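# Move bottle carrier between shelved benches into spill tray

## Task

Pick up the empty bottle carrier from the shelved bench beside the door and set it upright on the floor of the spill tray on the shelved bench beside the window. The carrier must never touch the room's floor, or the task fails. The parked cart, the pedal bin and the stool are movable. Finish by releasing the carrier and backing away from it. The robot must not topple or be left leaning, or the task fails.

## Robot and tools

ROBOT. A Rainbow Robotics RB-Y1: a wheeled base (two drive wheels plus two rear casters) that can only drive straight or spin in place, never sideways. The base is 0.66 m long and 0.58 m wide, with its front edge 0.10 m ahead of the drive axle. On it sits a torso whose lower leg folds at ankle, knee and hip; when bent, the leg can reach past the base's front edge. Above are a head (pan, tilt) and two seven-joint arms, each ending in a parallel gripper. A loose object may occasionally get a small random shove.

FRAMES. Base frame: origin on the floor midway between the drive wheels, x forward, y left, z up. The reported chest, left_hand and right_hand are in this frame. A hand point lies midway between its finger pads; the fingers extend along its -z axis and close along its x axis. Reported hand positions can be inaccurate, more so at full reach. Odometry is the base frame as it was at the scene's start; base_odometry only integrates wheel rotation, so wheel slip shows up as travel. Its heading runs -3.142 to 3.142, positive to the left.

execute_actions. Argument "actions" is a list holding one action or none (empty = just report state and images). An action may contain:
- "base": exactly one of {"translate_m": d}, a relative straight drive of d metres (-3 to 3, positive forward), or {"rotate_rad": d}, a relative turn in place of d radians (-3.2 to 3.2, positive counter-clockwise seen from above). Offsets count from the base position in the most recent state report. A drive or turn needing more than 8.667 s at its top speed is rejected.
- "joints": one object shared by both arms, torso and head, mapping joint names to absolute targets (radians; grippers in metres of pad opening). Ranges: torso_squat_rad 0 to 1.2 (bigger = lower chest, kept level); torso_shift_rad -0.3 to 0.6 (positive pushes hips forward); torso_pitch_rad -0.2 to 1.4 (positive leans forward); torso_yaw_rad -1.5 to 1.5 (positive left). Per arm (left_/right_ prefix): shoulder_pitch_rad -2.356 to 2.356 (0 hanging, negative raises it forward and inward); shoulder_roll_rad left 0 to 3.141, right -3.141 to 0 (away from body is positive on left, negative on right); shoulder_yaw_rad -2.094 to 2.094; elbow_rad -2.617 to 0.01 (0 straight, negative bends forward); forearm_roll_rad -3.141 to 3.141; wrist_pitch_rad -1.57 to 1.919 (negative tips hand forward); hand_roll_rad -2.705 to 2.705; gripper_m 0 to 0.1. For yaw and roll joints, positive means leftward / counter-clockwise from above on a hanging arm, for both sides alike. Head: head_pan_rad -0.523 to 0.523 (positive left, relative to chest), head_tilt_rad -0.35 to 1.57 (positive looks down). Completion tolerance is ±0.02 rad, grippers ±0.004 m.
- "speeds": caps for this action only, translate_m 0.05 to 0.4 m/s, rotate_rad 0.1 to 1.509 rad/s (defaults are the maxima).
- "min_time_s": 0.1 to 8, a floor on how long each arm and head motion takes.
Parts of an action start together and may finish separately; no action exceeds 15 s. A joint you omit can still be driving toward an earlier target without the status showing it. Any unknown key or out-of-range number rejects the call with no motion. Argument "cameras": list from head_camera, left_wrist_camera, right_wrist_camera, all; omitted, null or ["all"] returns every image, [] none. The pictures line gives image order.

Torso combined limits (squat, shift, pitch): squat+shift <= 1.52; squat-shift+pitch <= 1.57; shift+0.5 pitch-0.4 squat <= 0.7; shift+0.3 pitch-0.5 squat <= 0.39. Violations leave commanded torso joints short and off_target.

wait: "seconds" 0 to 10; commands nothing new and returns state and images. zoom_image: "camera" plus "region" [x0, y0, x1, y1] in pixels from the top-left, at most 504 by 504, on that camera's latest full image (head 896x504, wrists 644x364). finished_scene: "scene" = number of the current scene; irreversible, and the goal must still hold.

RESULTS. base_status and joint_status report how each motion ended: done (for the base, wheels turned the commanded amount even if slipping), off_target (resting elsewhere, maybe still pushing), limit_stop_at_<name>, contact_stop, time_out, stopped_with_arm, not_followed. After contact_stop, time_out or stopped_with_arm the whole group (torso joints, or one arm's seven joints) halts and forgets its targets. limit_stop_at_own_body means a self-collision guard stopped things before touching. "joint command not followed" with a cause line means an arm collision check withheld that arm's targets; the gripper still acts, and withheld targets may be retried later. on_its_own covers uncommanded parts; "held at" is a target, not a position. If any call reports a stop, later motion calls in the same reply are skipped.

GRASPING. Command an opening at least 0.005 m narrower than the object; off_target then is expected. Each arm handles about 3 kg.

AVOID. Arms hitting or squeezing each other (grippers included) can end the run. The base keeps driving into furniture, and a bent leg meeting furniture can shove the robot backward unseen by odometry. Heavy loads far ahead of the drive wheels can tip the robot forward. Torque reaching a joint's limit (shoulders 63.7 N m, elbows 32.7, wrist/forearm/hand 22.7, load included) freezes the robot 10 s. Motors warn at 65 °C and brake at 80 °C; holding loads heats them. After a stop, retreat the arm first in its own action, then the torso. Exception: if a two-hand hold makes the torso contact_stop instantly with nothing in the way, resend every arm joint at its reported position, then repeat the torso command. Never drop the carrier, slam, or push hard.

CAMERAS. Intrinsics and base-to-camera transforms are given in OpenCV form; the head camera sits near (-0.134, 0.001, 1.479) m. Expect small per-scene offsets, larger for wrist cameras at long reach.

Each tool is called in YAML: its name, and indented under it one key for each argument.

## Session

execute_actions:
  actions: []

Scene clock: 0.00 s.
base_odometry: x=+0.000 y=+0.000 heading=+0.000 (m, m, rad; odometry frame)
base_status: not commanded
joint_positions: torso_squat_rad=+0.350 torso_shift_rad=-0.001 torso_pitch_rad=+0.000 torso_yaw_rad=+0.000 left_shoulder_pitch_rad=+0.037 left_shoulder_roll_rad=+0.039 left_shoulder_yaw_rad=+0.040 left_elbow_rad=-0.256 left_forearm_roll_rad=+0.023 left_wrist_pitch_rad=-0.010 left_hand_roll_rad=+0.017 left_gripper_m=+0.101 right_shoulder_pitch_rad=+0.005 right_shoulder_roll_rad=+0.000 right_shoulder_yaw_rad=+0.051 right_elbow_rad=-0.196 right_forearm_roll_rad=+0.025 right_wrist_pitch_rad=-0.009 right_hand_roll_rad=+0.036 right_gripper_m=+0.100 head_pan_rad=+0.000 head_tilt_rad=+0.399
joint_status: not commanded
chest: x=-0.2285 y=-0.0006 z=+1.2474 quat_wxyz=(+1.000, +0.001, +0.000, +0.000) (m; base frame)
left_hand: x=-0.1290 y=+0.2562 z=+0.5706 quat_wxyz=(+0.992, +0.022, -0.116, +0.043) (m; base frame)
right_hand: x=-0.1346 y=-0.2151 z=+0.5679 quat_wxyz=(+0.993, +0.000, -0.100, +0.055) (m; base frame)
pictures: head_camera, left_wrist_camera, right_wrist_camera
Images, in order (width x height): head_camera 896x504, left_wrist_camera 644x364, right_wrist_camera 644x364.

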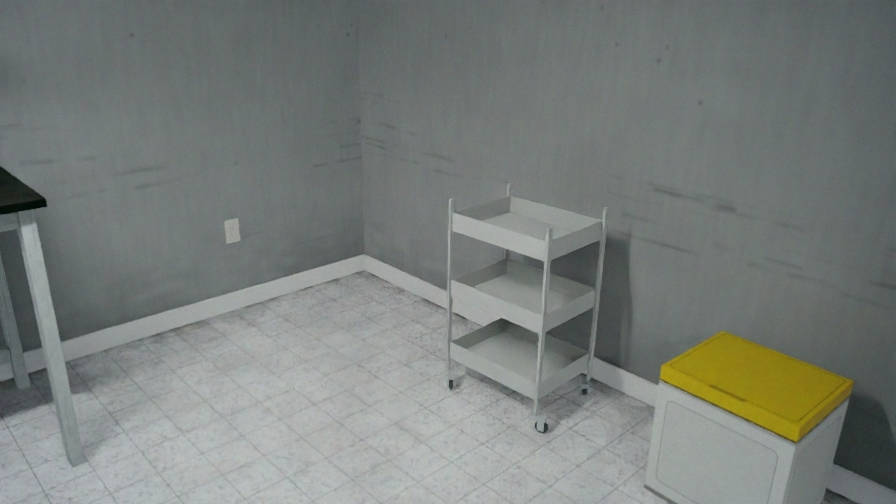

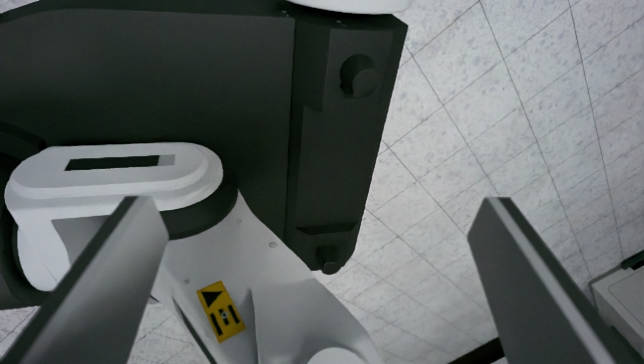

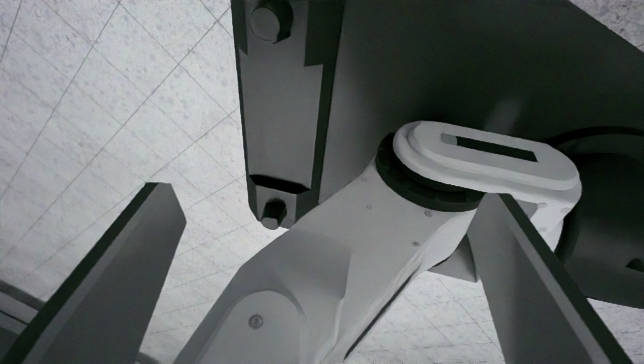

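execute_actions:
  actions:
    - {"base":{"rotate_rad":1.1},"joints":{"head_tilt_rad":0.3}}
  cameras: ["head_camera"]

execute_actions:
  actions:
    - {"base":{"rotate_rad":1.1}}
  cameras: ["head_camera"]

execute_actions:
  actions:
    - {"base":{"rotate_rad":1.1}}
  cameras: ["head_camera"]

execute_actions:
  actions:
    - {"base":{"rotate_rad":1.1}}
  cameras: ["head_camera"]

execute_actions:
  actions:
    - {"base":{"rotate_rad":1.0}}
  cameras: ["head_camera"]

Scene clock: 3.73 s.
base_odometry: x=+0.000 y=+0.000 heading=+1.100 (m, m, rad; odometry frame)
base_status: done
joint_positions: torso_squat_rad=+0.350 torso_shift_rad=-0.001 torso_pitch_rad=+0.000 torso_yaw_rad=+0.000 left_shoulder_pitch_rad=+0.037 left_shoulder_roll_rad=+0.039 left_shoulder_yaw_rad=+0.040 left_elbow_rad=-0.256 left_forearm_roll_rad=+0.023 left_wrist_pitch_rad=-0.010 left_hand_roll_rad=+0.017 left_gripper_m=+0.101 right_shoulder_pitch_rad=+0.005 right_shoulder_roll_rad=+0.000 right_shoulder_yaw_rad=+0.051 right_elbow_rad=-0.196 right_forearm_roll_rad=+0.025 right_wrist_pitch_rad=-0.009 right_hand_roll_rad=+0.036 right_gripper_m=+0.100 head_pan_rad=+0.000 head_tilt_rad=+0.300
joint_status: all done
chest: x=-0.2285 y=-0.0006 z=+1.2474 quat_wxyz=(+1.000, +0.001, +0.000, +0.000) (m; base frame)
left_hand: x=-0.1290 y=+0.2562 z=+0.5706 quat_wxyz=(+0.992, +0.022, -0.116, +0.043) (m; base frame)
right_hand: x=-0.1346 y=-0.2152 z=+0.5679 quat_wxyz=(+0.993, +0.000, -0.100, +0.055) (m; base frame)
pictures: head_camera
camera_calibration (this result's frames):
head_camera: T_world_to_cam=[[0.0225513, -0.999217, 0.0325045, -0.0443103], [-0.241788, -0.0369988, -0.969623, 1.40777], [0.970067, 0.014007, -0.242433, 0.493248], [0, 0, 0, 1]] pos_world=[-0.137102, 0.000901203, 1.48603]
Images, in order (width x height): head_camera 896x504.

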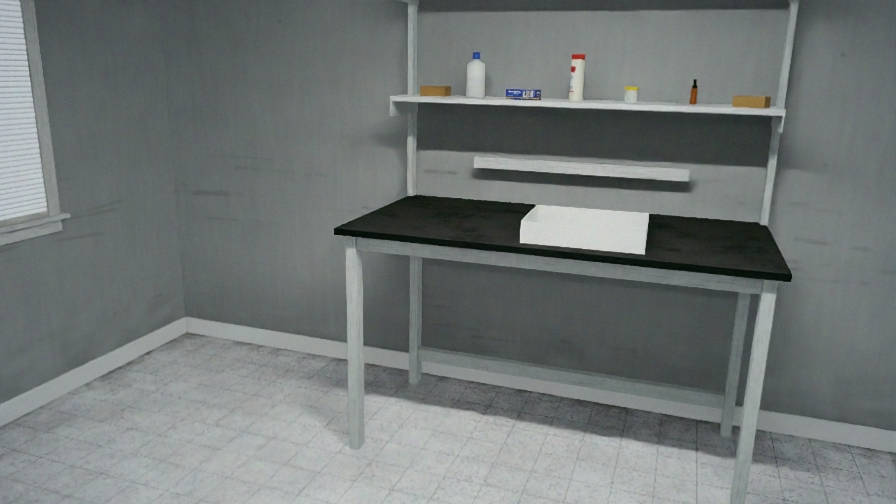

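Scene clock: 7.27 s.
base_odometry: x=+0.000 y=+0.000 heading=+2.199 (m, m, rad; odometry frame)
base_status: done
joint_positions: torso_squat_rad=+0.350 torso_shift_rad=-0.001 torso_pitch_rad=+0.000 torso_yaw_rad=+0.000 left_shoulder_pitch_rad=+0.037 left_shoulder_roll_rad=+0.039 left_shoulder_yaw_rad=+0.040 left_elbow_rad=-0.256 left_forearm_roll_rad=+0.023 left_wrist_pitch_rad=-0.010 left_hand_roll_rad=+0.017 left_gripper_m=+0.101 right_shoulder_pitch_rad=+0.005 right_shoulder_roll_rad=+0.000 right_shoulder_yaw_rad=+0.051 right_elbow_rad=-0.196 right_forearm_roll_rad=+0.025 right_wrist_pitch_rad=-0.009 right_hand_roll_rad=+0.036 right_gripper_m=+0.100 head_pan_rad=+0.000 head_tilt_rad=+0.300
joint_status: not commanded
chest: x=-0.2285 y=-0.0006 z=+1.2474 quat_wxyz=(+1.000, +0.001, +0.000, +0.000) (m; base frame)
left_hand: x=-0.1290 y=+0.2561 z=+0.5706 quat_wxyz=(+0.992, +0.022, -0.116, +0.043) (m; base frame)
right_hand: x=-0.1347 y=-0.2152 z=+0.5679 quat_wxyz=(+0.993, +0.000, -0.100, +0.055) (m; base frame)
pictures: head_camera
camera_calibration (this result's frames):
head_camera: T_world_to_cam=[[0.022551, -0.999217, 0.0325217, -0.0443227], [-0.241788, -0.0370154, -0.969623, 1.40777], [0.970067, 0.0140026, -0.242433, 0.493248], [0, 0, 0, 1]] pos_world=[-0.137103, 0.000914342, 1.48603]
Images, in order (width x height): head_camera 896x504.

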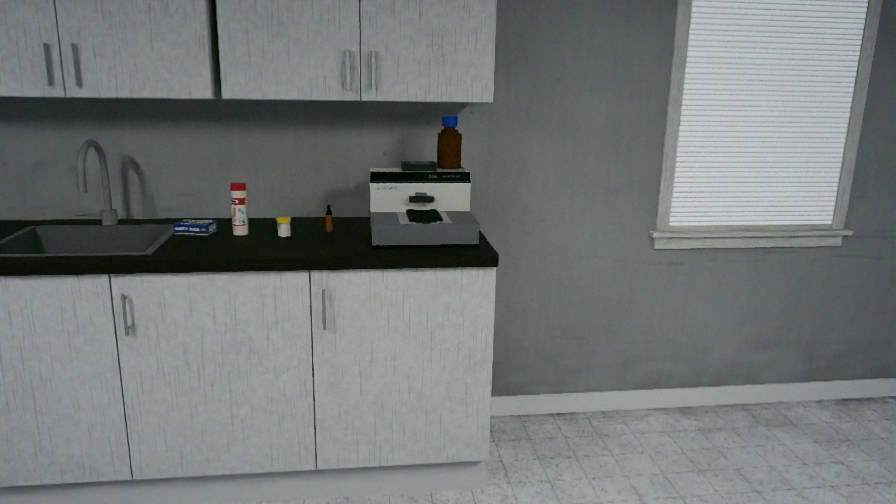

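Scene clock: 10.80 s.
base_odometry: x=+0.000 y=+0.000 heading=-2.985 (m, m, rad; odometry frame)
base_status: done
joint_positions: torso_squat_rad=+0.350 torso_shift_rad=-0.001 torso_pitch_rad=+0.000 torso_yaw_rad=+0.000 left_shoulder_pitch_rad=+0.037 left_shoulder_roll_rad=+0.039 left_shoulder_yaw_rad=+0.040 left_elbow_rad=-0.256 left_forearm_roll_rad=+0.023 left_wrist_pitch_rad=-0.010 left_hand_roll_rad=+0.017 left_gripper_m=+0.101 right_shoulder_pitch_rad=+0.005 right_shoulder_roll_rad=+0.000 right_shoulder_yaw_rad=+0.051 right_elbow_rad=-0.196 right_forearm_roll_rad=+0.025 right_wrist_pitch_rad=-0.009 right_hand_roll_rad=+0.036 right_gripper_m=+0.100 head_pan_rad=+0.000 head_tilt_rad=+0.300
joint_status: not commanded
chest: x=-0.2285 y=-0.0006 z=+1.2474 quat_wxyz=(+1.000, +0.001, +0.000, +0.000) (m; base frame)
left_hand: x=-0.1290 y=+0.2561 z=+0.5706 quat_wxyz=(+0.992, +0.021, -0.116, +0.043) (m; base frame)
right_hand: x=-0.1347 y=-0.2152 z=+0.5679 quat_wxyz=(+0.993, +0.000, -0.100, +0.055) (m; base frame)
pictures: head_camera
camera_calibration (this result's frames):
head_camera: T_world_to_cam=[[0.0225507, -0.999216, 0.0325312, -0.0443307], [-0.241788, -0.0370245, -0.969622, 1.40777], [0.970067, 0.014, -0.242434, 0.493248], [0, 0, 0, 1]] pos_world=[-0.137102, 0.000920478, 1.48603]
Images, in order (width x height): head_camera 896x504.

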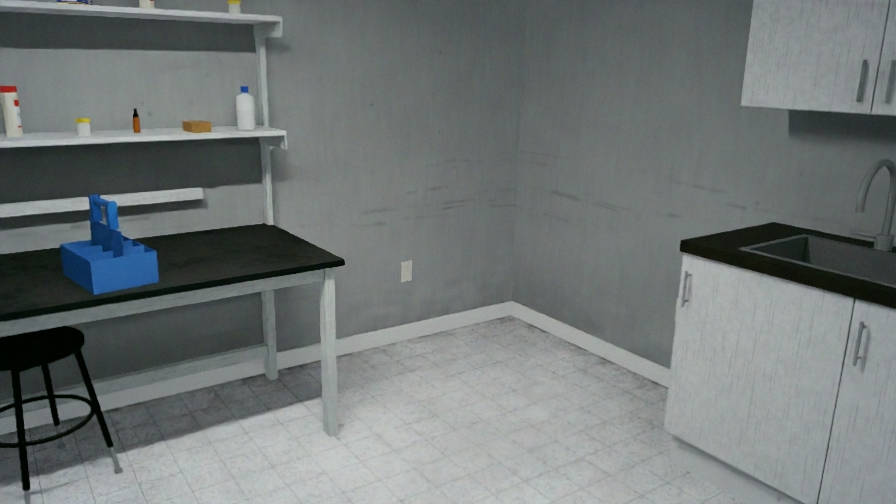

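Scene clock: 14.23 s.
base_odometry: x=+0.000 y=+0.000 heading=-1.885 (m, m, rad; odometry frame)
base_status: done
joint_positions: torso_squat_rad=+0.350 torso_shift_rad=-0.001 torso_pitch_rad=+0.000 torso_yaw_rad=+0.000 left_shoulder_pitch_rad=+0.037 left_shoulder_roll_rad=+0.039 left_shoulder_yaw_rad=+0.040 left_elbow_rad=-0.256 left_forearm_roll_rad=+0.023 left_wrist_pitch_rad=-0.010 left_hand_roll_rad=+0.017 left_gripper_m=+0.101 right_shoulder_pitch_rad=+0.005 right_shoulder_roll_rad=+0.000 right_shoulder_yaw_rad=+0.051 right_elbow_rad=-0.196 right_forearm_roll_rad=+0.025 right_wrist_pitch_rad=-0.009 right_hand_roll_rad=+0.036 right_gripper_m=+0.100 head_pan_rad=+0.000 head_tilt_rad=+0.300
joint_status: not commanded
chest: x=-0.2285 y=-0.0005 z=+1.2474 quat_wxyz=(+1.000, +0.001, +0.000, +0.000) (m; base frame)
left_hand: x=-0.1290 y=+0.2561 z=+0.5706 quat_wxyz=(+0.992, +0.021, -0.116, +0.043) (m; base frame)
right_hand: x=-0.1347 y=-0.2152 z=+0.5679 quat_wxyz=(+0.993, +0.000, -0.100, +0.055) (m; base frame)
pictures: head_camera
camera_calibration (this result's frames):
head_camera: T_world_to_cam=[[0.0225511, -0.999216, 0.0325364, -0.0443354], [-0.241788, -0.0370296, -0.969622, 1.40777], [0.970067, 0.0139991, -0.242433, 0.493248], [0, 0, 0, 1]] pos_world=[-0.137103, 0.000923497, 1.48603]
Images, in order (width x height): head_camera 896x504.

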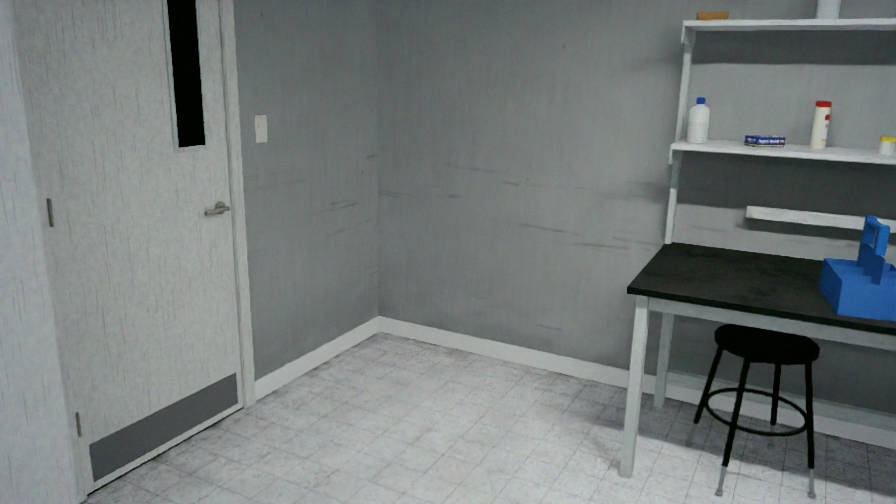

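Scene clock: 17.43 s.
base_odometry: x=+0.000 y=+0.000 heading=-0.886 (m, m, rad; odometry frame)
base_status: done
joint_positions: torso_squat_rad=+0.350 torso_shift_rad=-0.001 torso_pitch_rad=+0.000 torso_yaw_rad=+0.000 left_shoulder_pitch_rad=+0.037 left_shoulder_roll_rad=+0.039 left_shoulder_yaw_rad=+0.040 left_elbow_rad=-0.256 left_forearm_roll_rad=+0.023 left_wrist_pitch_rad=-0.010 left_hand_roll_rad=+0.017 left_gripper_m=+0.101 right_shoulder_pitch_rad=+0.005 right_shoulder_roll_rad=+0.000 right_shoulder_yaw_rad=+0.051 right_elbow_rad=-0.196 right_forearm_roll_rad=+0.025 right_wrist_pitch_rad=-0.009 right_hand_roll_rad=+0.036 right_gripper_m=+0.100 head_pan_rad=+0.000 head_tilt_rad=+0.300
joint_status: not commanded
chest: x=-0.2285 y=-0.0006 z=+1.2474 quat_wxyz=(+1.000, +0.001, +0.000, +0.000) (m; base frame)
left_hand: x=-0.1290 y=+0.2561 z=+0.5706 quat_wxyz=(+0.992, +0.021, -0.116, +0.043) (m; base frame)
right_hand: x=-0.1347 y=-0.2152 z=+0.5679 quat_wxyz=(+0.993, +0.000, -0.100, +0.055) (m; base frame)
pictures: head_camera
camera_calibration (this result's frames):
head_camera: T_world_to_cam=[[0.0225508, -0.999216, 0.0325356, -0.0443363], [-0.241788, -0.0370288, -0.969622, 1.40777], [0.970067, 0.013999, -0.242434, 0.493248], [0, 0, 0, 1]] pos_world=[-0.137102, 0.000921434, 1.48603]
Images, in order (width x height): head_camera 896x504.

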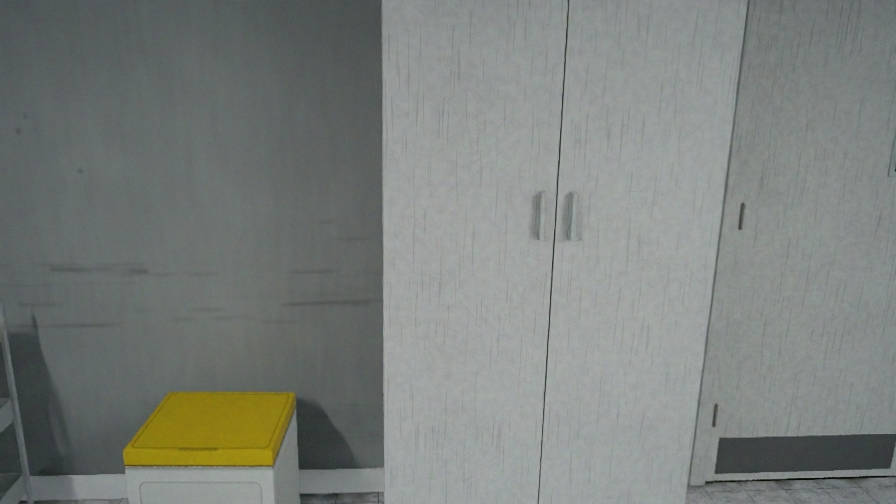

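execute_actions:
  actions:
    - {"base":{"rotate_rad":-1.72}}
  cameras: []

execute_actions:
  actions:
    - {"base":{"translate_m":1.3},"joints":{"head_tilt_rad":0.6,"left_shoulder_pitch_rad":-0.9,"left_elbow_rad":-1.6,"left_wrist_pitch_rad":1.7,"torso_squat_rad":0.1}}
  cameras: []

execute_actions:
  actions:
    - {"base":{"rotate_rad":0.18}}
  cameras: ["head_camera"]

Scene clock: 21.77 s.
base_odometry: x=+0.000 y=+0.000 heading=-2.605 (m, m, rad; odometry frame)
base_status: done
joint_positions: torso_squat_rad=+0.350 torso_shift_rad=-0.001 torso_pitch_rad=+0.000 torso_yaw_rad=+0.000 left_shoulder_pitch_rad=+0.037 left_shoulder_roll_rad=+0.039 left_shoulder_yaw_rad=+0.040 left_elbow_rad=-0.256 left_forearm_roll_rad=+0.023 left_wrist_pitch_rad=-0.010 left_hand_roll_rad=+0.017 left_gripper_m=+0.101 right_shoulder_pitch_rad=+0.005 right_shoulder_roll_rad=+0.000 right_shoulder_yaw_rad=+0.051 right_elbow_rad=-0.196 right_forearm_roll_rad=+0.025 right_wrist_pitch_rad=-0.009 right_hand_roll_rad=+0.036 right_gripper_m=+0.100 head_pan_rad=+0.000 head_tilt_rad=+0.300
joint_status: not commanded
chest: x=-0.2285 y=-0.0005 z=+1.2474 quat_wxyz=(+1.000, +0.001, +0.000, +0.000) (m; base frame)
left_hand: x=-0.1290 y=+0.2562 z=+0.5706 quat_wxyz=(+0.992, +0.021, -0.116, +0.043) (m; base frame)
right_hand: x=-0.1347 y=-0.2152 z=+0.5679 quat_wxyz=(+0.993, +0.000, -0.100, +0.055) (m; base frame)
pictures: none
No camera images: the call's "cameras" was empty. Leave "cameras" out to get every camera's image.

Scene clock: 26.67 s.
base_odometry: x=-1.118 y=-0.664 heading=-2.606 (m, m, rad; odometry frame)
base_status: done
joint_positions: torso_squat_rad=+0.100 torso_shift_rad=-0.001 torso_pitch_rad=+0.000 torso_yaw_rad=+0.000 left_shoulder_pitch_rad=-0.900 left_shoulder_roll_rad=+0.039 left_shoulder_yaw_rad=+0.040 left_elbow_rad=-1.600 left_forearm_roll_rad=+0.023 left_wrist_pitch_rad=+1.700 left_hand_roll_rad=+0.017 left_gripper_m=+0.101 right_shoulder_pitch_rad=+0.005 right_shoulder_roll_rad=+0.000 right_shoulder_yaw_rad=+0.051 right_elbow_rad=-0.196 right_forearm_roll_rad=+0.025 right_wrist_pitch_rad=-0.009 right_hand_roll_rad=+0.036 right_gripper_m=+0.100 head_pan_rad=+0.000 head_tilt_rad=+0.600
joint_status: all done
chest: x=-0.2285 y=-0.0006 z=+1.2864 quat_wxyz=(+1.000, +0.001, +0.000, +0.000) (m; base frame)
left_hand: x=+0.3320 y=+0.1090 z=+1.2129 quat_wxyz=(+0.923, +0.003, -0.365, -0.120) (m; base frame)
right_hand: x=-0.1347 y=-0.2152 z=+0.6069 quat_wxyz=(+0.993, +0.000, -0.100, +0.055) (m; base frame)
pictures: none
No camera images: the call's "cameras" was empty. Leave "cameras" out to get every camera's image.

Scene clock: 28.93 s.
base_odometry: x=-1.118 y=-0.664 heading=-2.426 (m, m, rad; odometry frame)
base_status: done
joint_positions: torso_squat_rad=+0.100 torso_shift_rad=-0.001 torso_pitch_rad=+0.000 torso_yaw_rad=+0.000 left_shoulder_pitch_rad=-0.900 left_shoulder_roll_rad=+0.039 left_shoulder_yaw_rad=+0.040 left_elbow_rad=-1.600 left_forearm_roll_rad=+0.023 left_wrist_pitch_rad=+1.700 left_hand_roll_rad=+0.017 left_gripper_m=+0.101 right_shoulder_pitch_rad=+0.005 right_shoulder_roll_rad=+0.000 right_shoulder_yaw_rad=+0.051 right_elbow_rad=-0.196 right_forearm_roll_rad=+0.025 right_wrist_pitch_rad=-0.009 right_hand_roll_rad=+0.036 right_gripper_m=+0.100 head_pan_rad=+0.000 head_tilt_rad=+0.600
joint_status: not commanded
chest: x=-0.2285 y=-0.0006 z=+1.2864 quat_wxyz=(+1.000, +0.001, +0.000, +0.000) (m; base frame)
left_hand: x=+0.3320 y=+0.1090 z=+1.2129 quat_wxyz=(+0.923, +0.003, -0.365, -0.120) (m; base frame)
right_hand: x=-0.1347 y=-0.2152 z=+0.6069 quat_wxyz=(+0.993, +0.000, -0.100, +0.055) (m; base frame)
pictures: head_camera
camera_calibration (this result's frames):
head_camera: T_world_to_cam=[[0.0315188, -0.99921, 0.0241856, -0.0313537], [-0.517603, -0.0370178, -0.85482, 1.21802], [0.85504, 0.0144244, -0.518361, 0.889055], [0, 0, 0, 1]] pos_world=[-0.128741, 0.000935267, 1.50279]
Images, in order (width x height): head_camera 896x504.

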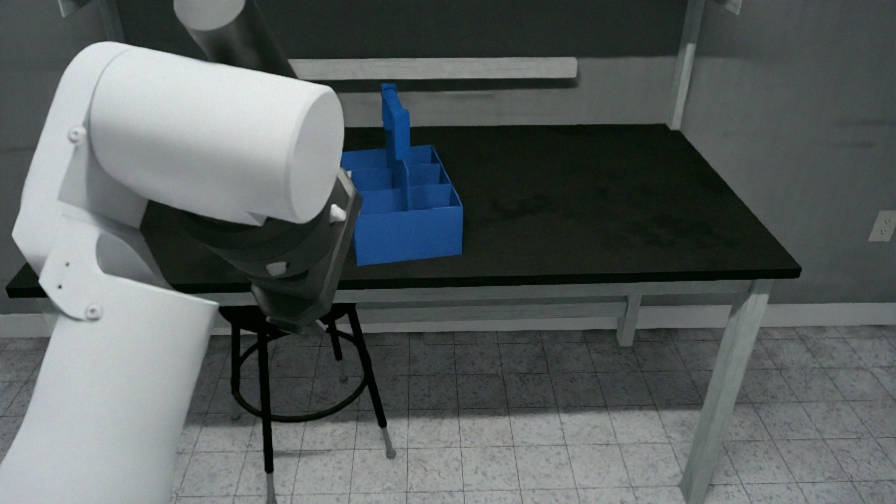

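execute_actions:
  actions:
    - {"base":{"translate_m":0.85},"joints":{"head_tilt_rad":0.9,"left_shoulder_pitch_rad":-1.2,"left_elbow_rad":-1.0,"left_wrist_pitch_rad":1.8,"left_hand_roll_rad":1.85,"left_shoulder_roll_rad":0.15}}
  cameras: ["head_camera","left_wrist_camera"]

Scene clock: 32.87 s.
base_odometry: x=-1.759 y=-1.222 heading=-2.426 (m, m, rad; odometry frame)
base_status: done
joint_positions: torso_squat_rad=+0.100 torso_shift_rad=-0.001 torso_pitch_rad=+0.000 torso_yaw_rad=+0.000 left_shoulder_pitch_rad=-1.200 left_shoulder_roll_rad=+0.150 left_shoulder_yaw_rad=+0.040 left_elbow_rad=-1.000 left_forearm_roll_rad=+0.023 left_wrist_pitch_rad=+1.800 left_hand_roll_rad=+1.850 left_gripper_m=+0.101 right_shoulder_pitch_rad=+0.005 right_shoulder_roll_rad=+0.000 right_shoulder_yaw_rad=+0.051 right_elbow_rad=-0.196 right_forearm_roll_rad=+0.025 right_wrist_pitch_rad=-0.009 right_hand_roll_rad=+0.036 right_gripper_m=+0.100 head_pan_rad=+0.000 head_tilt_rad=+0.900
joint_status: all done
chest: x=-0.2285 y=-0.0006 z=+1.2864 quat_wxyz=(+1.000, +0.001, +0.000, +0.000) (m; base frame)
left_hand: x=+0.3435 y=+0.1578 z=+1.1810 quat_wxyz=(+0.674, -0.088, -0.179, +0.711) (m; base frame)
right_hand: x=-0.1346 y=-0.2152 z=+0.6069 quat_wxyz=(+0.993, +0.000, -0.100, +0.055) (m; base frame)
pictures: head_camera, left_wrist_camera
camera_calibration (this result's frames):
head_camera: T_world_to_cam=[[0.0375975, -0.999201, 0.0135749, -0.0143256], [-0.747076, -0.0371275, -0.6637, 0.886538], [0.663674, 0.014812, -0.747875, 1.19073], [0, 0, 0, 1]] pos_world=[-0.127404, 0.000963717, 1.4791]
left_wrist_camera: T_world_to_cam=[[-0.0856949, 0.990258, 0.109748, -0.25967], [0.451738, -0.0595619, 0.89016, -1.17185], [0.888025, 0.12586, -0.442233, 0.285385], [0, 0, 0, 1]] pos_world=[0.253689, 0.151424, 1.19784]
Images, in order (width x height): head_camera 896x504, left_wrist_camera 644x364.

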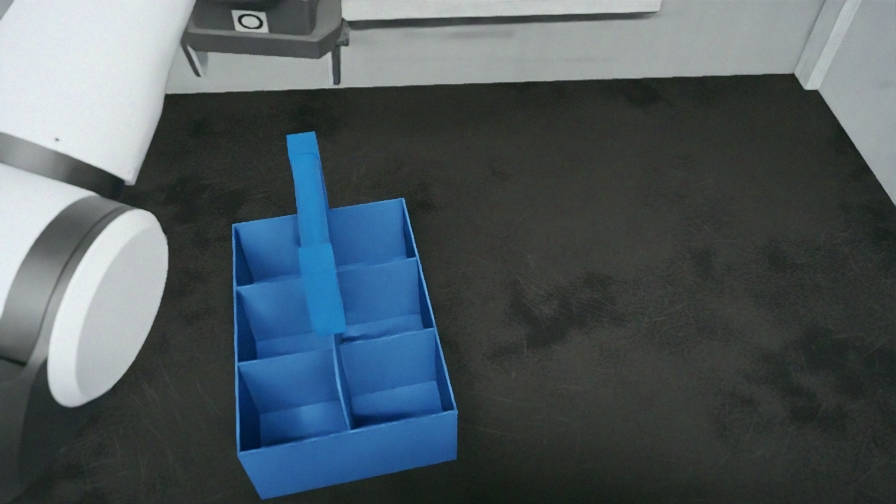

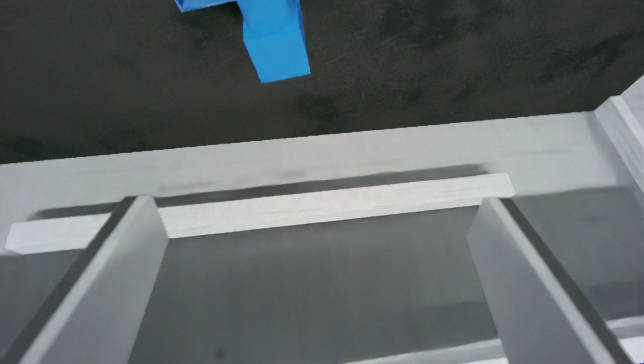

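execute_actions:
  actions:
    - {"joints":{"left_shoulder_pitch_rad":-1.05,"left_wrist_pitch_rad":1.65,"left_shoulder_roll_rad":0.1}}
  cameras: ["head_camera","left_wrist_camera"]

Scene clock: 34.90 s.
base_odometry: x=-1.759 y=-1.222 heading=-2.426 (m, m, rad; odometry frame)
base_status: not commanded
joint_positions: torso_squat_rad=+0.100 torso_shift_rad=-0.001 torso_pitch_rad=+0.000 torso_yaw_rad=+0.000 left_shoulder_pitch_rad=-1.050 left_shoulder_roll_rad=+0.100 left_shoulder_yaw_rad=+0.040 left_elbow_rad=-1.000 left_forearm_roll_rad=+0.023 left_wrist_pitch_rad=+1.650 left_hand_roll_rad=+1.850 left_gripper_m=+0.101 right_shoulder_pitch_rad=+0.005 right_shoulder_roll_rad=+0.000 right_shoulder_yaw_rad=+0.051 right_elbow_rad=-0.196 right_forearm_roll_rad=+0.025 right_wrist_pitch_rad=-0.009 right_hand_roll_rad=+0.036 right_gripper_m=+0.100 head_pan_rad=+0.000 head_tilt_rad=+0.900
joint_status: all done
chest: x=-0.2285 y=-0.0005 z=+1.2864 quat_wxyz=(+1.000, +0.001, +0.000, +0.000) (m; base frame)
left_hand: x=+0.3405 y=+0.1497 z=+1.1044 quat_wxyz=(+0.680, -0.103, -0.156, +0.709) (m; base frame)
right_hand: x=-0.1347 y=-0.2152 z=+0.6069 quat_wxyz=(+0.993, +0.000, -0.100, +0.055) (m; base frame)
pictures: head_camera, left_wrist_camera
camera_calibration (this result's frames):
head_camera: T_world_to_cam=[[0.0375892, -0.999201, 0.0136099, -0.0143497], [-0.74706, -0.0371442, -0.663718, 0.88655], [0.663693, 0.0147812, -0.747859, 1.19072], [0, 0, 0, 1]] pos_world=[-0.127428, 0.000991741, 1.47911]
left_wrist_camera: T_world_to_cam=[[-0.0656633, 0.996007, 0.0604896, -0.196834], [0.461781, -0.0234066, 0.886685, -1.10779], [0.88456, 0.0861556, -0.4584, 0.280124], [0, 0, 0, 1]] pos_world=[0.250846, 0.145984, 1.12258]
Images, in order (width x height): head_camera 896x504, left_wrist_camera 644x364.

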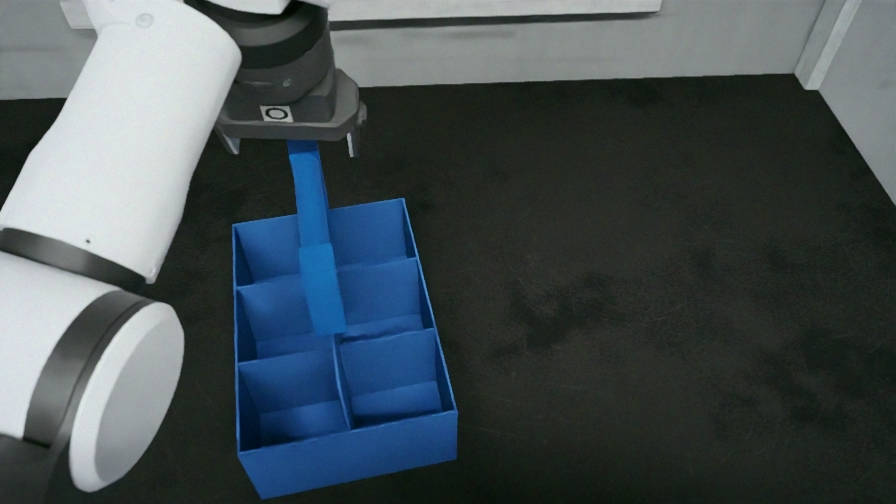

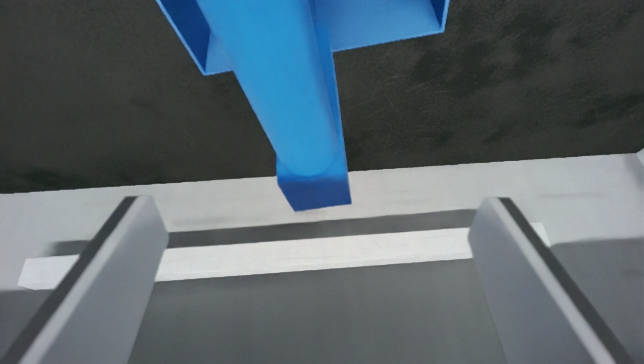

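Hand seems near far end; back up and lower.

execute_actions:
  actions:
    - {"base":{"translate_m":-0.07},"joints":{"left_shoulder_pitch_rad":-0.93,"left_wrist_pitch_rad":1.53,"left_shoulder_roll_rad":0.05,"left_hand_roll_rad":1.95},"min_time_s":2}
  cameras: ["head_camera","left_wrist_camera"]

Scene clock: 37.27 s.
base_odometry: x=-1.706 y=-1.176 heading=-2.426 (m, m, rad; odometry frame)
base_status: done
joint_positions: torso_squat_rad=+0.100 torso_shift_rad=-0.001 torso_pitch_rad=+0.000 torso_yaw_rad=+0.000 left_shoulder_pitch_rad=-0.930 left_shoulder_roll_rad=+0.050 left_shoulder_yaw_rad=+0.040 left_elbow_rad=-1.000 left_forearm_roll_rad=+0.023 left_wrist_pitch_rad=+1.530 left_hand_roll_rad=+1.950 left_gripper_m=+0.101 right_shoulder_pitch_rad=+0.005 right_shoulder_roll_rad=+0.000 right_shoulder_yaw_rad=+0.051 right_elbow_rad=-0.196 right_forearm_roll_rad=+0.025 right_wrist_pitch_rad=-0.009 right_hand_roll_rad=+0.036 right_gripper_m=+0.100 head_pan_rad=+0.000 head_tilt_rad=+0.900
joint_status: all done
chest: x=-0.2286 y=-0.0005 z=+1.2864 quat_wxyz=(+1.000, +0.001, +0.000, +0.000) (m; base frame)
left_hand: x=+0.3288 y=+0.1360 z=+1.0444 quat_wxyz=(+0.646, -0.125, -0.127, +0.742) (m; base frame)
right_hand: x=-0.1347 y=-0.2152 z=+0.6069 quat_wxyz=(+0.993, +0.000, -0.100, +0.055) (m; base frame)
pictures: head_camera, left_wrist_camera
camera_calibration (this result's frames):
head_camera: T_world_to_cam=[[0.037587, -0.999201, 0.0136168, -0.0143549], [-0.746937, -0.0371444, -0.663856, 0.886672], [0.663831, 0.0147814, -0.747736, 1.19067], [0, 0, 0, 1]] pos_world=[-0.127573, 0.000991757, 1.47912]
left_wrist_camera: T_world_to_cam=[[-0.143842, 0.989243, -0.0266062, -0.0626843], [0.46329, 0.091074, 0.881515, -1.06012], [0.874455, 0.114472, -0.471406, 0.277244], [0, 0, 0, 1]] pos_world=[0.23969, 0.126823, 1.06354]
Images, in order (width x height): head_camera 896x504, left_wrist_camera 644x364.

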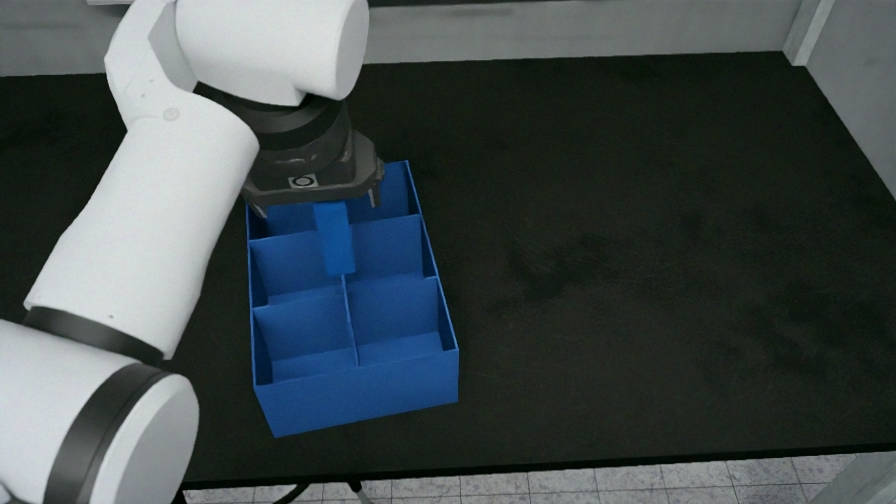

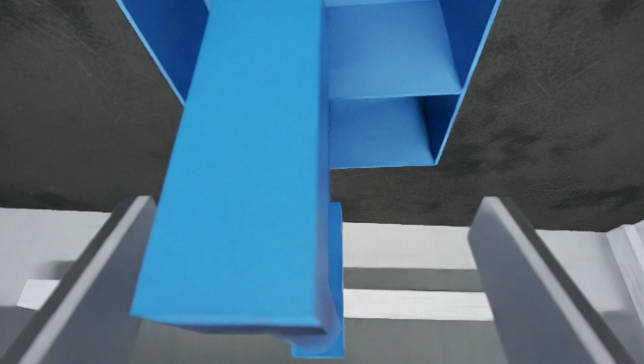

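execute_actions:
  actions:
    - {"joints":{"left_gripper_m":0.0}}
  cameras: []

execute_actions:
  actions:
    - {"joints":{"left_shoulder_pitch_rad":-1.05,"left_wrist_pitch_rad":1.65},"min_time_s":2}
  cameras: ["head_camera"]

Scene clock: 38.87 s.
base_odometry: x=-1.706 y=-1.176 heading=-2.426 (m, m, rad; odometry frame)
base_status: not commanded
joint_positions: torso_squat_rad=+0.100 torso_shift_rad=-0.001 torso_pitch_rad=+0.000 torso_yaw_rad=+0.000 left_shoulder_pitch_rad=-0.930 left_shoulder_roll_rad=+0.050 left_shoulder_yaw_rad=+0.040 left_elbow_rad=-1.000 left_forearm_roll_rad=+0.023 left_wrist_pitch_rad=+1.530 left_hand_roll_rad=+1.950 left_gripper_m=+0.028 right_shoulder_pitch_rad=+0.005 right_shoulder_roll_rad=+0.000 right_shoulder_yaw_rad=+0.051 right_elbow_rad=-0.196 right_forearm_roll_rad=+0.025 right_wrist_pitch_rad=-0.009 right_hand_roll_rad=+0.036 right_gripper_m=+0.100 head_pan_rad=+0.000 head_tilt_rad=+0.900
joint_status: left_gripper_m off_target (ended at +0.028, target +0.000)
chest: x=-0.2286 y=-0.0005 z=+1.2864 quat_wxyz=(+1.000, +0.001, +0.000, +0.000) (m; base frame)
left_hand: x=+0.3288 y=+0.1359 z=+1.0443 quat_wxyz=(+0.646, -0.125, -0.127, +0.742) (m; base frame)
right_hand: x=-0.1347 y=-0.2152 z=+0.6069 quat_wxyz=(+0.993, +0.000, -0.100, +0.055) (m; base frame)
pictures: none
No camera images: the call's "cameras" was empty. Leave "cameras" out to get every camera's image.

Scene clock: 41.17 s.
base_odometry: x=-1.706 y=-1.176 heading=-2.426 (m, m, rad; odometry frame)
base_status: not commanded
joint_positions: torso_squat_rad=+0.100 torso_shift_rad=-0.001 torso_pitch_rad=+0.000 torso_yaw_rad=+0.000 left_shoulder_pitch_rad=-1.049 left_shoulder_roll_rad=+0.050 left_shoulder_yaw_rad=+0.040 left_elbow_rad=-1.000 left_forearm_roll_rad=+0.023 left_wrist_pitch_rad=+1.650 left_hand_roll_rad=+1.950 left_gripper_m=+0.028 right_shoulder_pitch_rad=+0.005 right_shoulder_roll_rad=+0.000 right_shoulder_yaw_rad=+0.051 right_elbow_rad=-0.196 right_forearm_roll_rad=+0.025 right_wrist_pitch_rad=-0.009 right_hand_roll_rad=+0.036 right_gripper_m=+0.100 head_pan_rad=+0.000 head_tilt_rad=+0.900
joint_status: all done
chest: x=-0.2286 y=-0.0005 z=+1.2864 quat_wxyz=(+1.000, +0.001, +0.000, +0.000) (m; base frame)
left_hand: x=+0.3329 y=+0.1203 z=+1.0978 quat_wxyz=(+0.658, -0.116, -0.135, +0.732) (m; base frame)
right_hand: x=-0.1347 y=-0.2152 z=+0.6069 quat_wxyz=(+0.993, +0.000, -0.100, +0.055) (m; base frame)
pictures: head_camera
camera_calibration (this result's frames):
head_camera: T_world_to_cam=[[0.0375865, -0.999201, 0.0136169, -0.0143551], [-0.746938, -0.0371442, -0.663856, 0.886672], [0.663831, 0.0147811, -0.747737, 1.19067], [0, 0, 0, 1]] pos_world=[-0.127572, 0.000991794, 1.47912]
Images, in order (width x height): head_camera 896x504.

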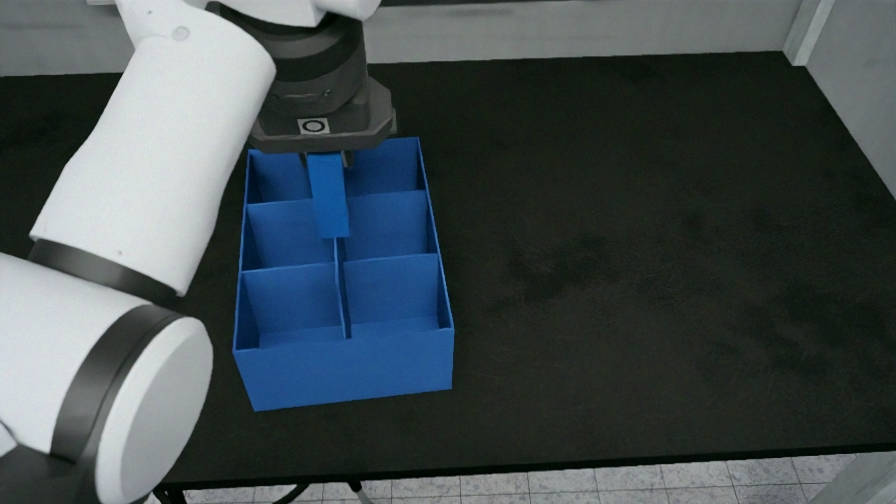

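execute_actions:
  actions:
    - {"base":{"translate_m":-0.6},"joints":{"torso_squat_rad":0,"head_tilt_rad":0.5}}
  cameras: []

execute_actions:
  actions:
    - {"base":{"rotate_rad":3.19},"joints":{"left_shoulder_pitch_rad":-1.5,"left_elbow_rad":-0.8,"left_wrist_pitch_rad":1.9},"min_time_s":3}
  cameras: []

execute_actions:
  actions:
    - {"base":{"translate_m":2.6}}
  cameras: ["head_camera"]

Scene clock: 44.73 s.
base_odometry: x=-1.253 y=-0.782 heading=-2.425 (m, m, rad; odometry frame)
base_status: done
joint_positions: torso_squat_rad=+0.000 torso_shift_rad=-0.001 torso_pitch_rad=+0.000 torso_yaw_rad=+0.000 left_shoulder_pitch_rad=-1.049 left_shoulder_roll_rad=+0.050 left_shoulder_yaw_rad=+0.040 left_elbow_rad=-1.000 left_forearm_roll_rad=+0.023 left_wrist_pitch_rad=+1.650 left_hand_roll_rad=+1.950 left_gripper_m=+0.028 right_shoulder_pitch_rad=+0.005 right_shoulder_roll_rad=+0.000 right_shoulder_yaw_rad=+0.051 right_elbow_rad=-0.196 right_forearm_roll_rad=+0.025 right_wrist_pitch_rad=-0.009 right_hand_roll_rad=+0.036 right_gripper_m=+0.100 head_pan_rad=+0.000 head_tilt_rad=+0.500
joint_status: all done
chest: x=-0.2284 y=-0.0005 z=+1.2899 quat_wxyz=(+1.000, +0.001, +0.000, +0.000) (m; base frame)
left_hand: x=+0.3330 y=+0.1201 z=+1.1013 quat_wxyz=(+0.658, -0.116, -0.135, +0.732) (m; base frame)
right_hand: x=-0.1348 y=-0.2152 z=+0.6104 quat_wxyz=(+0.993, +0.000, -0.100, +0.055) (m; base frame)
pictures: none
No camera images: the call's "cameras" was empty. Leave "cameras" out to get every camera's image.

Scene clock: 50.10 s.
base_odometry: x=-1.253 y=-0.782 heading=+0.765 (m, m, rad; odometry frame)
base_status: done
joint_positions: torso_squat_rad=+0.000 torso_shift_rad=-0.001 torso_pitch_rad=+0.000 torso_yaw_rad=+0.000 left_shoulder_pitch_rad=-1.499 left_shoulder_roll_rad=+0.050 left_shoulder_yaw_rad=+0.040 left_elbow_rad=-0.800 left_forearm_roll_rad=+0.023 left_wrist_pitch_rad=+1.900 left_hand_roll_rad=+1.950 left_gripper_m=+0.028 right_shoulder_pitch_rad=+0.005 right_shoulder_roll_rad=+0.000 right_shoulder_yaw_rad=+0.051 right_elbow_rad=-0.196 right_forearm_roll_rad=+0.025 right_wrist_pitch_rad=-0.009 right_hand_roll_rad=+0.036 right_gripper_m=+0.100 head_pan_rad=+0.000 head_tilt_rad=+0.500
joint_status: all done
chest: x=-0.2285 y=-0.0005 z=+1.2899 quat_wxyz=(+1.000, +0.001, +0.000, +0.000) (m; base frame)
left_hand: x=+0.3229 y=+0.0713 z=+1.2609 quat_wxyz=(+0.687, -0.079, -0.176, +0.701) (m; base frame)
right_hand: x=-0.1348 y=-0.2152 z=+0.6104 quat_wxyz=(+0.993, +0.000, -0.100, +0.055) (m; base frame)
pictures: none
No camera images: the call's "cameras" was empty. Leave "cameras" out to get every camera's image.

Scene clock: 58.17 s.
base_odometry: x=+0.622 y=+1.019 heading=+0.765 (m, m, rad; odometry frame)
base_status: done
joint_positions: torso_squat_rad=+0.000 torso_shift_rad=-0.001 torso_pitch_rad=+0.000 torso_yaw_rad=+0.000 left_shoulder_pitch_rad=-1.499 left_shoulder_roll_rad=+0.050 left_shoulder_yaw_rad=+0.040 left_elbow_rad=-0.800 left_forearm_roll_rad=+0.023 left_wrist_pitch_rad=+1.900 left_hand_roll_rad=+1.950 left_gripper_m=+0.028 right_shoulder_pitch_rad=+0.005 right_shoulder_roll_rad=+0.000 right_shoulder_yaw_rad=+0.051 right_elbow_rad=-0.196 right_forearm_roll_rad=+0.025 right_wrist_pitch_rad=-0.009 right_hand_roll_rad=+0.036 right_gripper_m=+0.100 head_pan_rad=+0.000 head_tilt_rad=+0.500
joint_status: not commanded
chest: x=-0.2284 y=-0.0005 z=+1.2899 quat_wxyz=(+1.000, +0.001, +0.000, +0.000) (m; base frame)
left_hand: x=+0.3230 y=+0.0713 z=+1.2609 quat_wxyz=(+0.687, -0.079, -0.175, +0.701) (m; base frame)
right_hand: x=-0.1347 y=-0.2152 z=+0.6104 quat_wxyz=(+0.993, +0.000, -0.100, +0.055) (m; base frame)
pictures: head_camera
camera_calibration (this result's frames):
head_camera: T_world_to_cam=[[0.0288185, -0.999212, 0.0272914, -0.0365969], [-0.429835, -0.0370372, -0.902148, 1.30968], [0.902448, 0.0142677, -0.430563, 0.769751], [0, 0, 0, 1]] pos_world=[-0.13066, 0.000956265, 1.51395]
Images, in order (width x height): head_camera 896x504.

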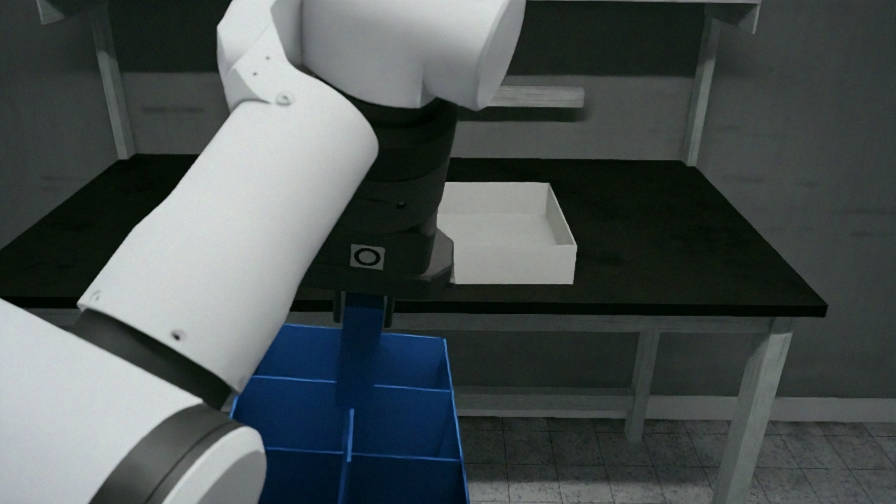

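execute_actions:
  actions:
    - {"base":{"translate_m":0.55},"joints":{"torso_yaw_rad":-0.08,"head_tilt_rad":0.8,"head_pan_rad":-0.2}}
  cameras: ["head_camera"]

Scene clock: 61.10 s.
base_odometry: x=+1.018 y=+1.401 heading=+0.766 (m, m, rad; odometry frame)
base_status: done
joint_positions: torso_squat_rad=+0.000 torso_shift_rad=-0.001 torso_pitch_rad=+0.000 torso_yaw_rad=-0.080 left_shoulder_pitch_rad=-1.500 left_shoulder_roll_rad=+0.050 left_shoulder_yaw_rad=+0.040 left_elbow_rad=-0.800 left_forearm_roll_rad=+0.023 left_wrist_pitch_rad=+1.900 left_hand_roll_rad=+1.950 left_gripper_m=+0.028 right_shoulder_pitch_rad=+0.005 right_shoulder_roll_rad=+0.000 right_shoulder_yaw_rad=+0.051 right_elbow_rad=-0.196 right_forearm_roll_rad=+0.025 right_wrist_pitch_rad=-0.009 right_hand_roll_rad=+0.036 right_gripper_m=+0.100 head_pan_rad=-0.200 head_tilt_rad=+0.800
joint_status: all done
chest: x=-0.2284 y=-0.0006 z=+1.2899 quat_wxyz=(+0.999, +0.001, +0.000, -0.040) (m; base frame)
left_hand: x=+0.3270 y=+0.0270 z=+1.2610 quat_wxyz=(+0.714, -0.086, -0.172, +0.673) (m; base frame)
right_hand: x=-0.1521 y=-0.2220 z=+0.6104 quat_wxyz=(+0.995, -0.004, -0.100, +0.015) (m; base frame)
pictures: head_camera
camera_calibration (this result's frames):
head_camera: T_world_to_cam=[[-0.241046, -0.970358, 0.0173956, -0.0792538], [-0.661405, 0.151129, -0.734645, 1.0127], [0.71024, -0.188589, -0.678229, 1.09865], [0, 0, 0, 1]] pos_world=[-0.129606, -0.0227596, 1.49049]
Images, in order (width x height): head_camera 896x504.

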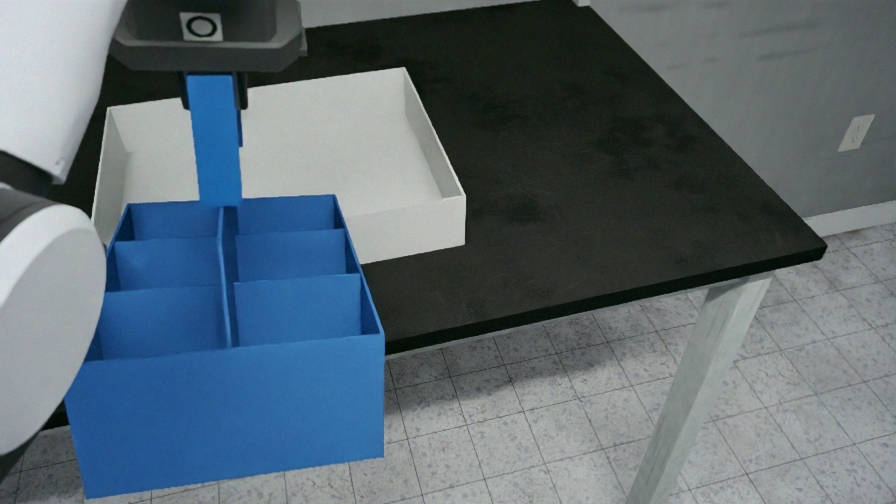

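execute_actions:
  actions:
    - {"base":{"translate_m":0.3},"joints":{"torso_yaw_rad":-0.15,"torso_shift_rad":0.1,"head_tilt_rad":1.0,"head_pan_rad":-0.1}}
  cameras: ["head_camera"]

Scene clock: 63.30 s.
base_odometry: x=+1.234 y=+1.609 heading=+0.767 (m, m, rad; odometry frame)
base_status: done
joint_positions: torso_squat_rad=+0.000 torso_shift_rad=+0.100 torso_pitch_rad=-0.001 torso_yaw_rad=-0.150 left_shoulder_pitch_rad=-1.502 left_shoulder_roll_rad=+0.050 left_shoulder_yaw_rad=+0.040 left_elbow_rad=-0.801 left_forearm_roll_rad=+0.023 left_wrist_pitch_rad=+1.900 left_hand_roll_rad=+1.950 left_gripper_m=+0.028 right_shoulder_pitch_rad=+0.005 right_shoulder_roll_rad=+0.000 right_shoulder_yaw_rad=+0.051 right_elbow_rad=-0.196 right_forearm_roll_rad=+0.025 right_wrist_pitch_rad=-0.009 right_hand_roll_rad=+0.036 right_gripper_m=+0.100 head_pan_rad=-0.100 head_tilt_rad=+1.000
joint_status: all done
chest: x=-0.1584 y=-0.0006 z=+1.2864 quat_wxyz=(+0.997, +0.001, +0.000, -0.075) (m; base frame)
left_hand: x=+0.3977 y=-0.0121 z=+1.2594 quat_wxyz=(+0.737, -0.093, -0.170, +0.647) (m; base frame)
right_hand: x=-0.0974 y=-0.2268 z=+0.6069 quat_wxyz=(+0.995, -0.007, -0.100, -0.020) (m; base frame)
pictures: head_camera
camera_calibration (this result's frames):
head_camera: T_world_to_cam=[[-0.208913, -0.977887, 0.00962158, -0.047971], [-0.79359, 0.163775, -0.585998, 0.81743], [0.571463, -0.130058, -0.810256, 1.22408], [0, 0, 0, 1]] pos_world=[-0.0608335, -0.0215832, 1.47129]
Images, in order (width x height): head_camera 896x504.

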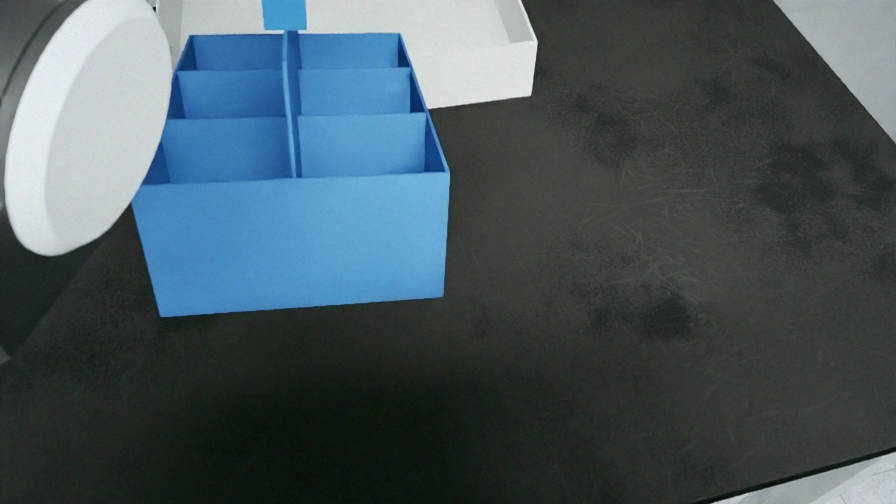

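execute_actions:
  actions:
    - {"base":{"translate_m":-0.03},"joints":{"left_shoulder_pitch_rad":-1.8,"left_elbow_rad":-0.5,"head_tilt_rad":0.55,"head_pan_rad":-0.3},"min_time_s":2}
  cameras: ["head_camera"]

Scene clock: 65.70 s.
base_odometry: x=+1.213 y=+1.588 heading=+0.767 (m, m, rad; odometry frame)
base_status: done
joint_positions: torso_squat_rad=+0.000 torso_shift_rad=+0.100 torso_pitch_rad=+0.000 torso_yaw_rad=-0.150 left_shoulder_pitch_rad=-1.799 left_shoulder_roll_rad=+0.050 left_shoulder_yaw_rad=+0.040 left_elbow_rad=-0.500 left_forearm_roll_rad=+0.023 left_wrist_pitch_rad=+1.900 left_hand_roll_rad=+1.950 left_gripper_m=+0.028 right_shoulder_pitch_rad=+0.005 right_shoulder_roll_rad=+0.000 right_shoulder_yaw_rad=+0.051 right_elbow_rad=-0.196 right_forearm_roll_rad=+0.025 right_wrist_pitch_rad=-0.009 right_hand_roll_rad=+0.036 right_gripper_m=+0.100 head_pan_rad=-0.300 head_tilt_rad=+0.550
joint_status: all done
chest: x=-0.1581 y=-0.0006 z=+1.2864 quat_wxyz=(+0.997, +0.001, +0.000, -0.075) (m; base frame)
left_hand: x=+0.3799 y=-0.0303 z=+1.3279 quat_wxyz=(+0.742, -0.068, -0.205, +0.635) (m; base frame)
right_hand: x=-0.0975 y=-0.2268 z=+0.6069 quat_wxyz=(+0.995, -0.007, -0.100, -0.020) (m; base frame)
pictures: head_camera
camera_calibration (this result's frames):
head_camera: T_world_to_cam=[[-0.40679, -0.913156, 0.025837, -0.0987185], [-0.443658, 0.172758, -0.879388, 1.30161], [0.798555, -0.369189, -0.475405, 0.756074], [0, 0, 0, 1]] pos_world=[-0.0664529, -0.0358753, 1.50662]
Images, in order (width x height): head_camera 896x504.

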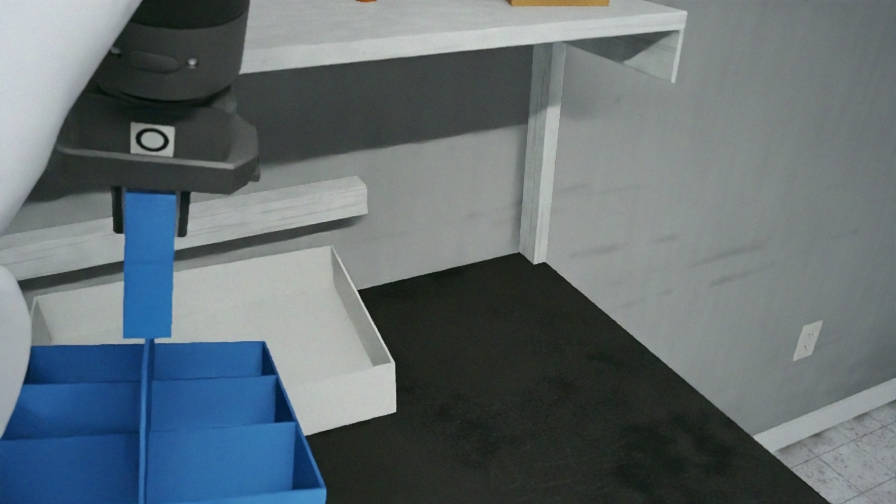

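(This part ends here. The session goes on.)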